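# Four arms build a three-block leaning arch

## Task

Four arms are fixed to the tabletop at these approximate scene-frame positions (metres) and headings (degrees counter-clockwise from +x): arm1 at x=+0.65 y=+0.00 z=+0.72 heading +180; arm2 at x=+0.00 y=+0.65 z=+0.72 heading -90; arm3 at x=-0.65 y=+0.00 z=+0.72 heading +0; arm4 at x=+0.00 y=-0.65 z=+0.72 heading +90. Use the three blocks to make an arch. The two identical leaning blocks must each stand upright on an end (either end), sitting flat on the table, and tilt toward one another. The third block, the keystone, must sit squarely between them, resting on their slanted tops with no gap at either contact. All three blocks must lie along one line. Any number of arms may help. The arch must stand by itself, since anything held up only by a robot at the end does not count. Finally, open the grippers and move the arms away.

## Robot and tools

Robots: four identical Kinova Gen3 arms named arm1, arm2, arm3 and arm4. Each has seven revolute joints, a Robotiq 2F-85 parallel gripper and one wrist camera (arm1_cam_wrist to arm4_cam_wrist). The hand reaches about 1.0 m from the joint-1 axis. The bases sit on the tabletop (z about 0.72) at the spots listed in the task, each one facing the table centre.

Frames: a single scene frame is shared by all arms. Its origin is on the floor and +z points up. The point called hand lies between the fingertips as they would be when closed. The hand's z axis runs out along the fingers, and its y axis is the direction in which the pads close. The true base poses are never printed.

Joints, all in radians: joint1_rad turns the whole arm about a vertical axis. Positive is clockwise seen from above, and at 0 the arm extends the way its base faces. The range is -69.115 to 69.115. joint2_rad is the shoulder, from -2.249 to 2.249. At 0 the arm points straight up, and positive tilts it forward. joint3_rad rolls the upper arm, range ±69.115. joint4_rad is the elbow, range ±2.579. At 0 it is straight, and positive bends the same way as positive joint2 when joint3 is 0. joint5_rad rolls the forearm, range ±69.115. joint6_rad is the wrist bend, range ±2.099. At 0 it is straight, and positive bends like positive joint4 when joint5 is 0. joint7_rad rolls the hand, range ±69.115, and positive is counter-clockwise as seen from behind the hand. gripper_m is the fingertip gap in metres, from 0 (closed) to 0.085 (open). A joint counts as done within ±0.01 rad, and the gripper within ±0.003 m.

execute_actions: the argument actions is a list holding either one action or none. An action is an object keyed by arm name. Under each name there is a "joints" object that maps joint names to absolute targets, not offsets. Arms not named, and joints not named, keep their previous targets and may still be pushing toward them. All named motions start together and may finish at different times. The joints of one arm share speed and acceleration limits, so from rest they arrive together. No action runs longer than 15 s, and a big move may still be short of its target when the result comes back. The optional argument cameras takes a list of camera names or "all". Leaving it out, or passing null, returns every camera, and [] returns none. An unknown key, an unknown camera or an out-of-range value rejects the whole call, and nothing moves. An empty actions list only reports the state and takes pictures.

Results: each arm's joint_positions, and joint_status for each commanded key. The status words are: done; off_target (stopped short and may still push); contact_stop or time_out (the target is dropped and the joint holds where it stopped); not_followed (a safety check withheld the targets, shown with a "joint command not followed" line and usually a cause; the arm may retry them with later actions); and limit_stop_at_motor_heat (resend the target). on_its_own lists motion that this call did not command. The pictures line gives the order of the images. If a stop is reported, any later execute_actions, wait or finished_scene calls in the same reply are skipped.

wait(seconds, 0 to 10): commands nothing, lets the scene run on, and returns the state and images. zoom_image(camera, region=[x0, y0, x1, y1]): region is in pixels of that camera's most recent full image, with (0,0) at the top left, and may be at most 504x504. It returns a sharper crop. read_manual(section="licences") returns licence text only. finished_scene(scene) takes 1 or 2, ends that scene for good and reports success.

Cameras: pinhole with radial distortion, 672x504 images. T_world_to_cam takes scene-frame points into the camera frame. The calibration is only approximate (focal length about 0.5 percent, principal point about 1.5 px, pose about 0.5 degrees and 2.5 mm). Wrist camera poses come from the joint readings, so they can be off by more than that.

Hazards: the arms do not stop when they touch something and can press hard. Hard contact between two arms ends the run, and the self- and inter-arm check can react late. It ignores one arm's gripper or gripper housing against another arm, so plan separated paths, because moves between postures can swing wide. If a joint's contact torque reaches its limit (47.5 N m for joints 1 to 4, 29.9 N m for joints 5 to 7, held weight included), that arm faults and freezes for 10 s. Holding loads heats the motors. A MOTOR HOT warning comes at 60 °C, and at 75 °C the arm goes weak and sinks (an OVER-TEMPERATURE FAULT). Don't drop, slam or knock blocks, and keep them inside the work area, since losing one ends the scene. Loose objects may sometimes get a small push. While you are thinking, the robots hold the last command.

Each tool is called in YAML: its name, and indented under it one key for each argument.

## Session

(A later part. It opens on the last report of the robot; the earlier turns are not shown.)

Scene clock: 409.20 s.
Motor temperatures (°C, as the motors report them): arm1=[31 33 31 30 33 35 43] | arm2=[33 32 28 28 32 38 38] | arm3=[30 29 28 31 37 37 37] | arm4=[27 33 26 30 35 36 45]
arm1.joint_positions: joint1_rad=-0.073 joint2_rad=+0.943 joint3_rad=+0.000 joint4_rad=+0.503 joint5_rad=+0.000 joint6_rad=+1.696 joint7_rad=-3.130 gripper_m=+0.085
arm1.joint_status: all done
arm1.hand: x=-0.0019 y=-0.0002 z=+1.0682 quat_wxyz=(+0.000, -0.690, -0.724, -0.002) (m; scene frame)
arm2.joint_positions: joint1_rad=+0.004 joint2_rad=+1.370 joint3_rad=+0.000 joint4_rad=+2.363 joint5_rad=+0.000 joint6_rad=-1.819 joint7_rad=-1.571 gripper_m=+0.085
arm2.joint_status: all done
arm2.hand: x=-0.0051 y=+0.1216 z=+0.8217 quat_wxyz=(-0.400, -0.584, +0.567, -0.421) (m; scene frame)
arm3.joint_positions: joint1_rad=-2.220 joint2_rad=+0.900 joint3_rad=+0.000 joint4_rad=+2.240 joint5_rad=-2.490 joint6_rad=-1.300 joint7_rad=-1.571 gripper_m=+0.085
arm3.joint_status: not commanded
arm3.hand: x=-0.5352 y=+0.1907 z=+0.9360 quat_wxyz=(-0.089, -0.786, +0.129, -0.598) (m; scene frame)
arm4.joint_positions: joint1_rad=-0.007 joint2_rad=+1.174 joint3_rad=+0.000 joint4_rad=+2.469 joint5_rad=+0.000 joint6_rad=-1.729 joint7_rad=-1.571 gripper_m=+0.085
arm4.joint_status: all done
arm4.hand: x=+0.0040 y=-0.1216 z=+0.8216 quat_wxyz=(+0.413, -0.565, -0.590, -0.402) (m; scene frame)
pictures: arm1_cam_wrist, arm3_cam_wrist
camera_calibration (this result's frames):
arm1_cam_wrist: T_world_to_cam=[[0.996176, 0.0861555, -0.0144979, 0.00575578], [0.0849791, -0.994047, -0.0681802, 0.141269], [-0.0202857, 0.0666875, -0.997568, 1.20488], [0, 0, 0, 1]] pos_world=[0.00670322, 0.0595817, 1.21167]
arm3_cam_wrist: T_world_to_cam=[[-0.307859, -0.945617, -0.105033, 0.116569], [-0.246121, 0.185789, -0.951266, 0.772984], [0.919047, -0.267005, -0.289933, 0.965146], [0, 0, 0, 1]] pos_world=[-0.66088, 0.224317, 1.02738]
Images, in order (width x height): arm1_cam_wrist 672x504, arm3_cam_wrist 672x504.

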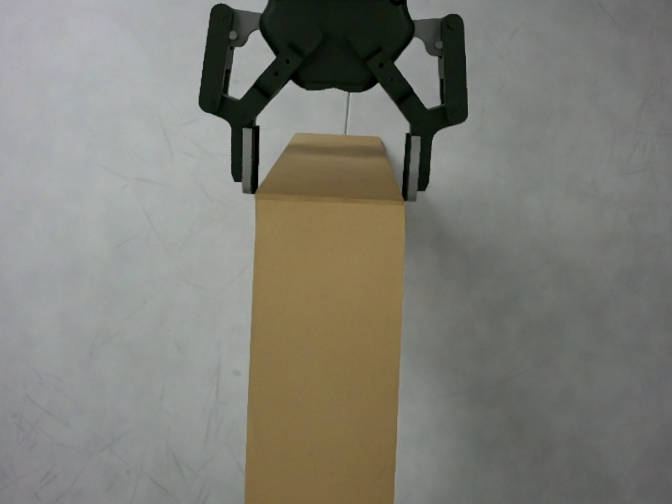

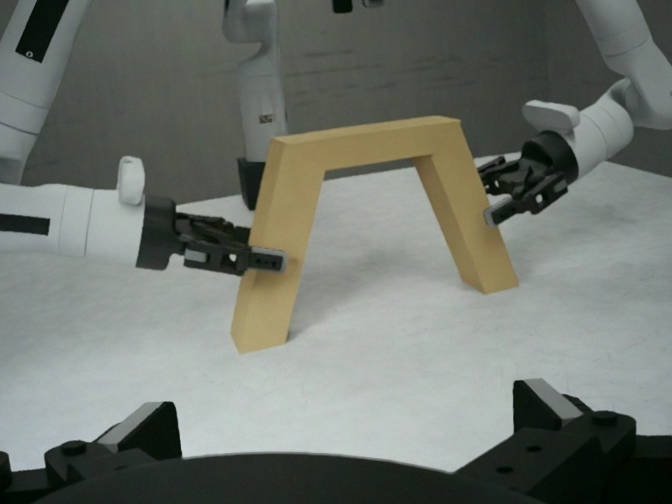

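execute_actions:
  actions:
    - {"arm1":{"joints":{"joint2_rad":0.2,"joint4_rad":1.5,"joint6_rad":1.44}},"arm2":{"joints":{"joint2_rad":0.16,"joint4_rad":2.349,"joint6_rad":0.633}},"arm4":{"joints":{"joint2_rad":0.16,"joint4_rad":2.349,"joint6_rad":0.633}}}
  cameras: ["arm3_cam_wrist"]

zoom_image:
  camera: "arm3_cam_wrist"
  region: [210, 90, 540, 370]

Scene clock: 426.23 s.
Motor temperatures (°C, as the motors report them): arm1=[31 33 31 30 33 35 43] | arm2=[33 32 28 28 32 38 38] | arm3=[30 29 28 31 37 37 37] | arm4=[27 33 26 30 35 36 45]
arm1.joint_positions: joint1_rad=-0.073 joint2_rad=+0.200 joint3_rad=+0.000 joint4_rad=+1.500 joint5_rad=+0.000 joint6_rad=+1.440 joint7_rad=-3.130 gripper_m=+0.085
arm1.joint_status: all done
arm1.hand: x=+0.2542 y=+0.0091 z=+1.1547 quat_wxyz=(+0.000, -0.690, -0.724, -0.002) (m; scene frame)
arm2.joint_positions: joint1_rad=+0.004 joint2_rad=+0.160 joint3_rad=+0.000 joint4_rad=+2.349 joint5_rad=+0.000 joint6_rad=+0.633 joint7_rad=-1.571 gripper_m=+0.085
arm2.joint_status: all done
arm2.hand: x=-0.0167 y=+0.4003 z=+0.9505 quat_wxyz=(-0.001, -0.720, +0.694, -0.008) (m; scene frame)
arm3.joint_positions: joint1_rad=-2.220 joint2_rad=+0.900 joint3_rad=+0.000 joint4_rad=+2.240 joint5_rad=-2.490 joint6_rad=-1.300 joint7_rad=-1.571 gripper_m=+0.085
arm3.joint_status: not commanded
arm3.hand: x=-0.5352 y=+0.1907 z=+0.9360 quat_wxyz=(-0.089, -0.786, +0.129, -0.598) (m; scene frame)
arm4.joint_positions: joint1_rad=-0.007 joint2_rad=+0.160 joint3_rad=+0.000 joint4_rad=+2.349 joint5_rad=+0.000 joint6_rad=+0.633 joint7_rad=-1.571 gripper_m=+0.085
arm4.joint_status: all done
arm4.hand: x=+0.0141 y=-0.3988 z=+0.8897 quat_wxyz=(-0.002, -0.693, -0.721, -0.003) (m; scene frame)
pictures: arm3_cam_wrist
camera_calibration (this result's frames):
arm3_cam_wrist: T_world_to_cam=[[-0.30786, -0.945617, -0.105033, 0.116569], [-0.246121, 0.185789, -0.951266, 0.772984], [0.919047, -0.267005, -0.289933, 0.965146], [0, 0, 0, 1]] pos_world=[-0.66088, 0.224317, 1.02738]
Images, in order (width x height): arm3_cam_wrist 672x504.

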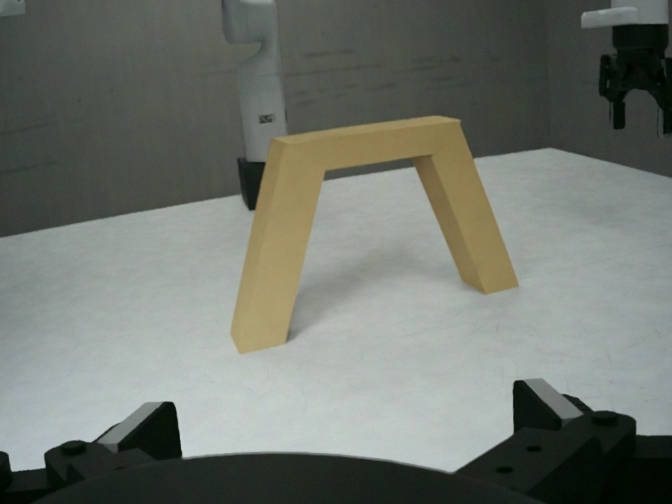

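Region (210, 90, 540, 370) of arm3_cam_wrist's 672x504 image, scaled by 1.527; it fills the top 428 rows of this view, and the rest is white.

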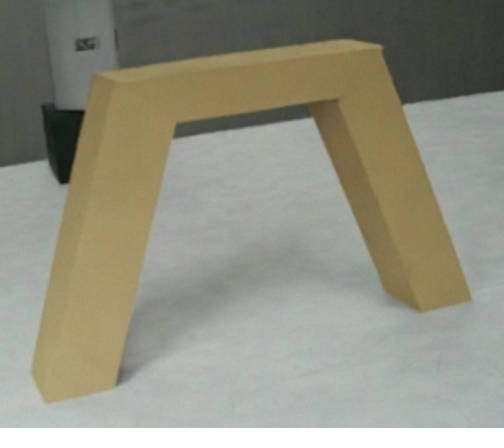

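finished_scene:
  scene: 1

The scene is finished: the task was done.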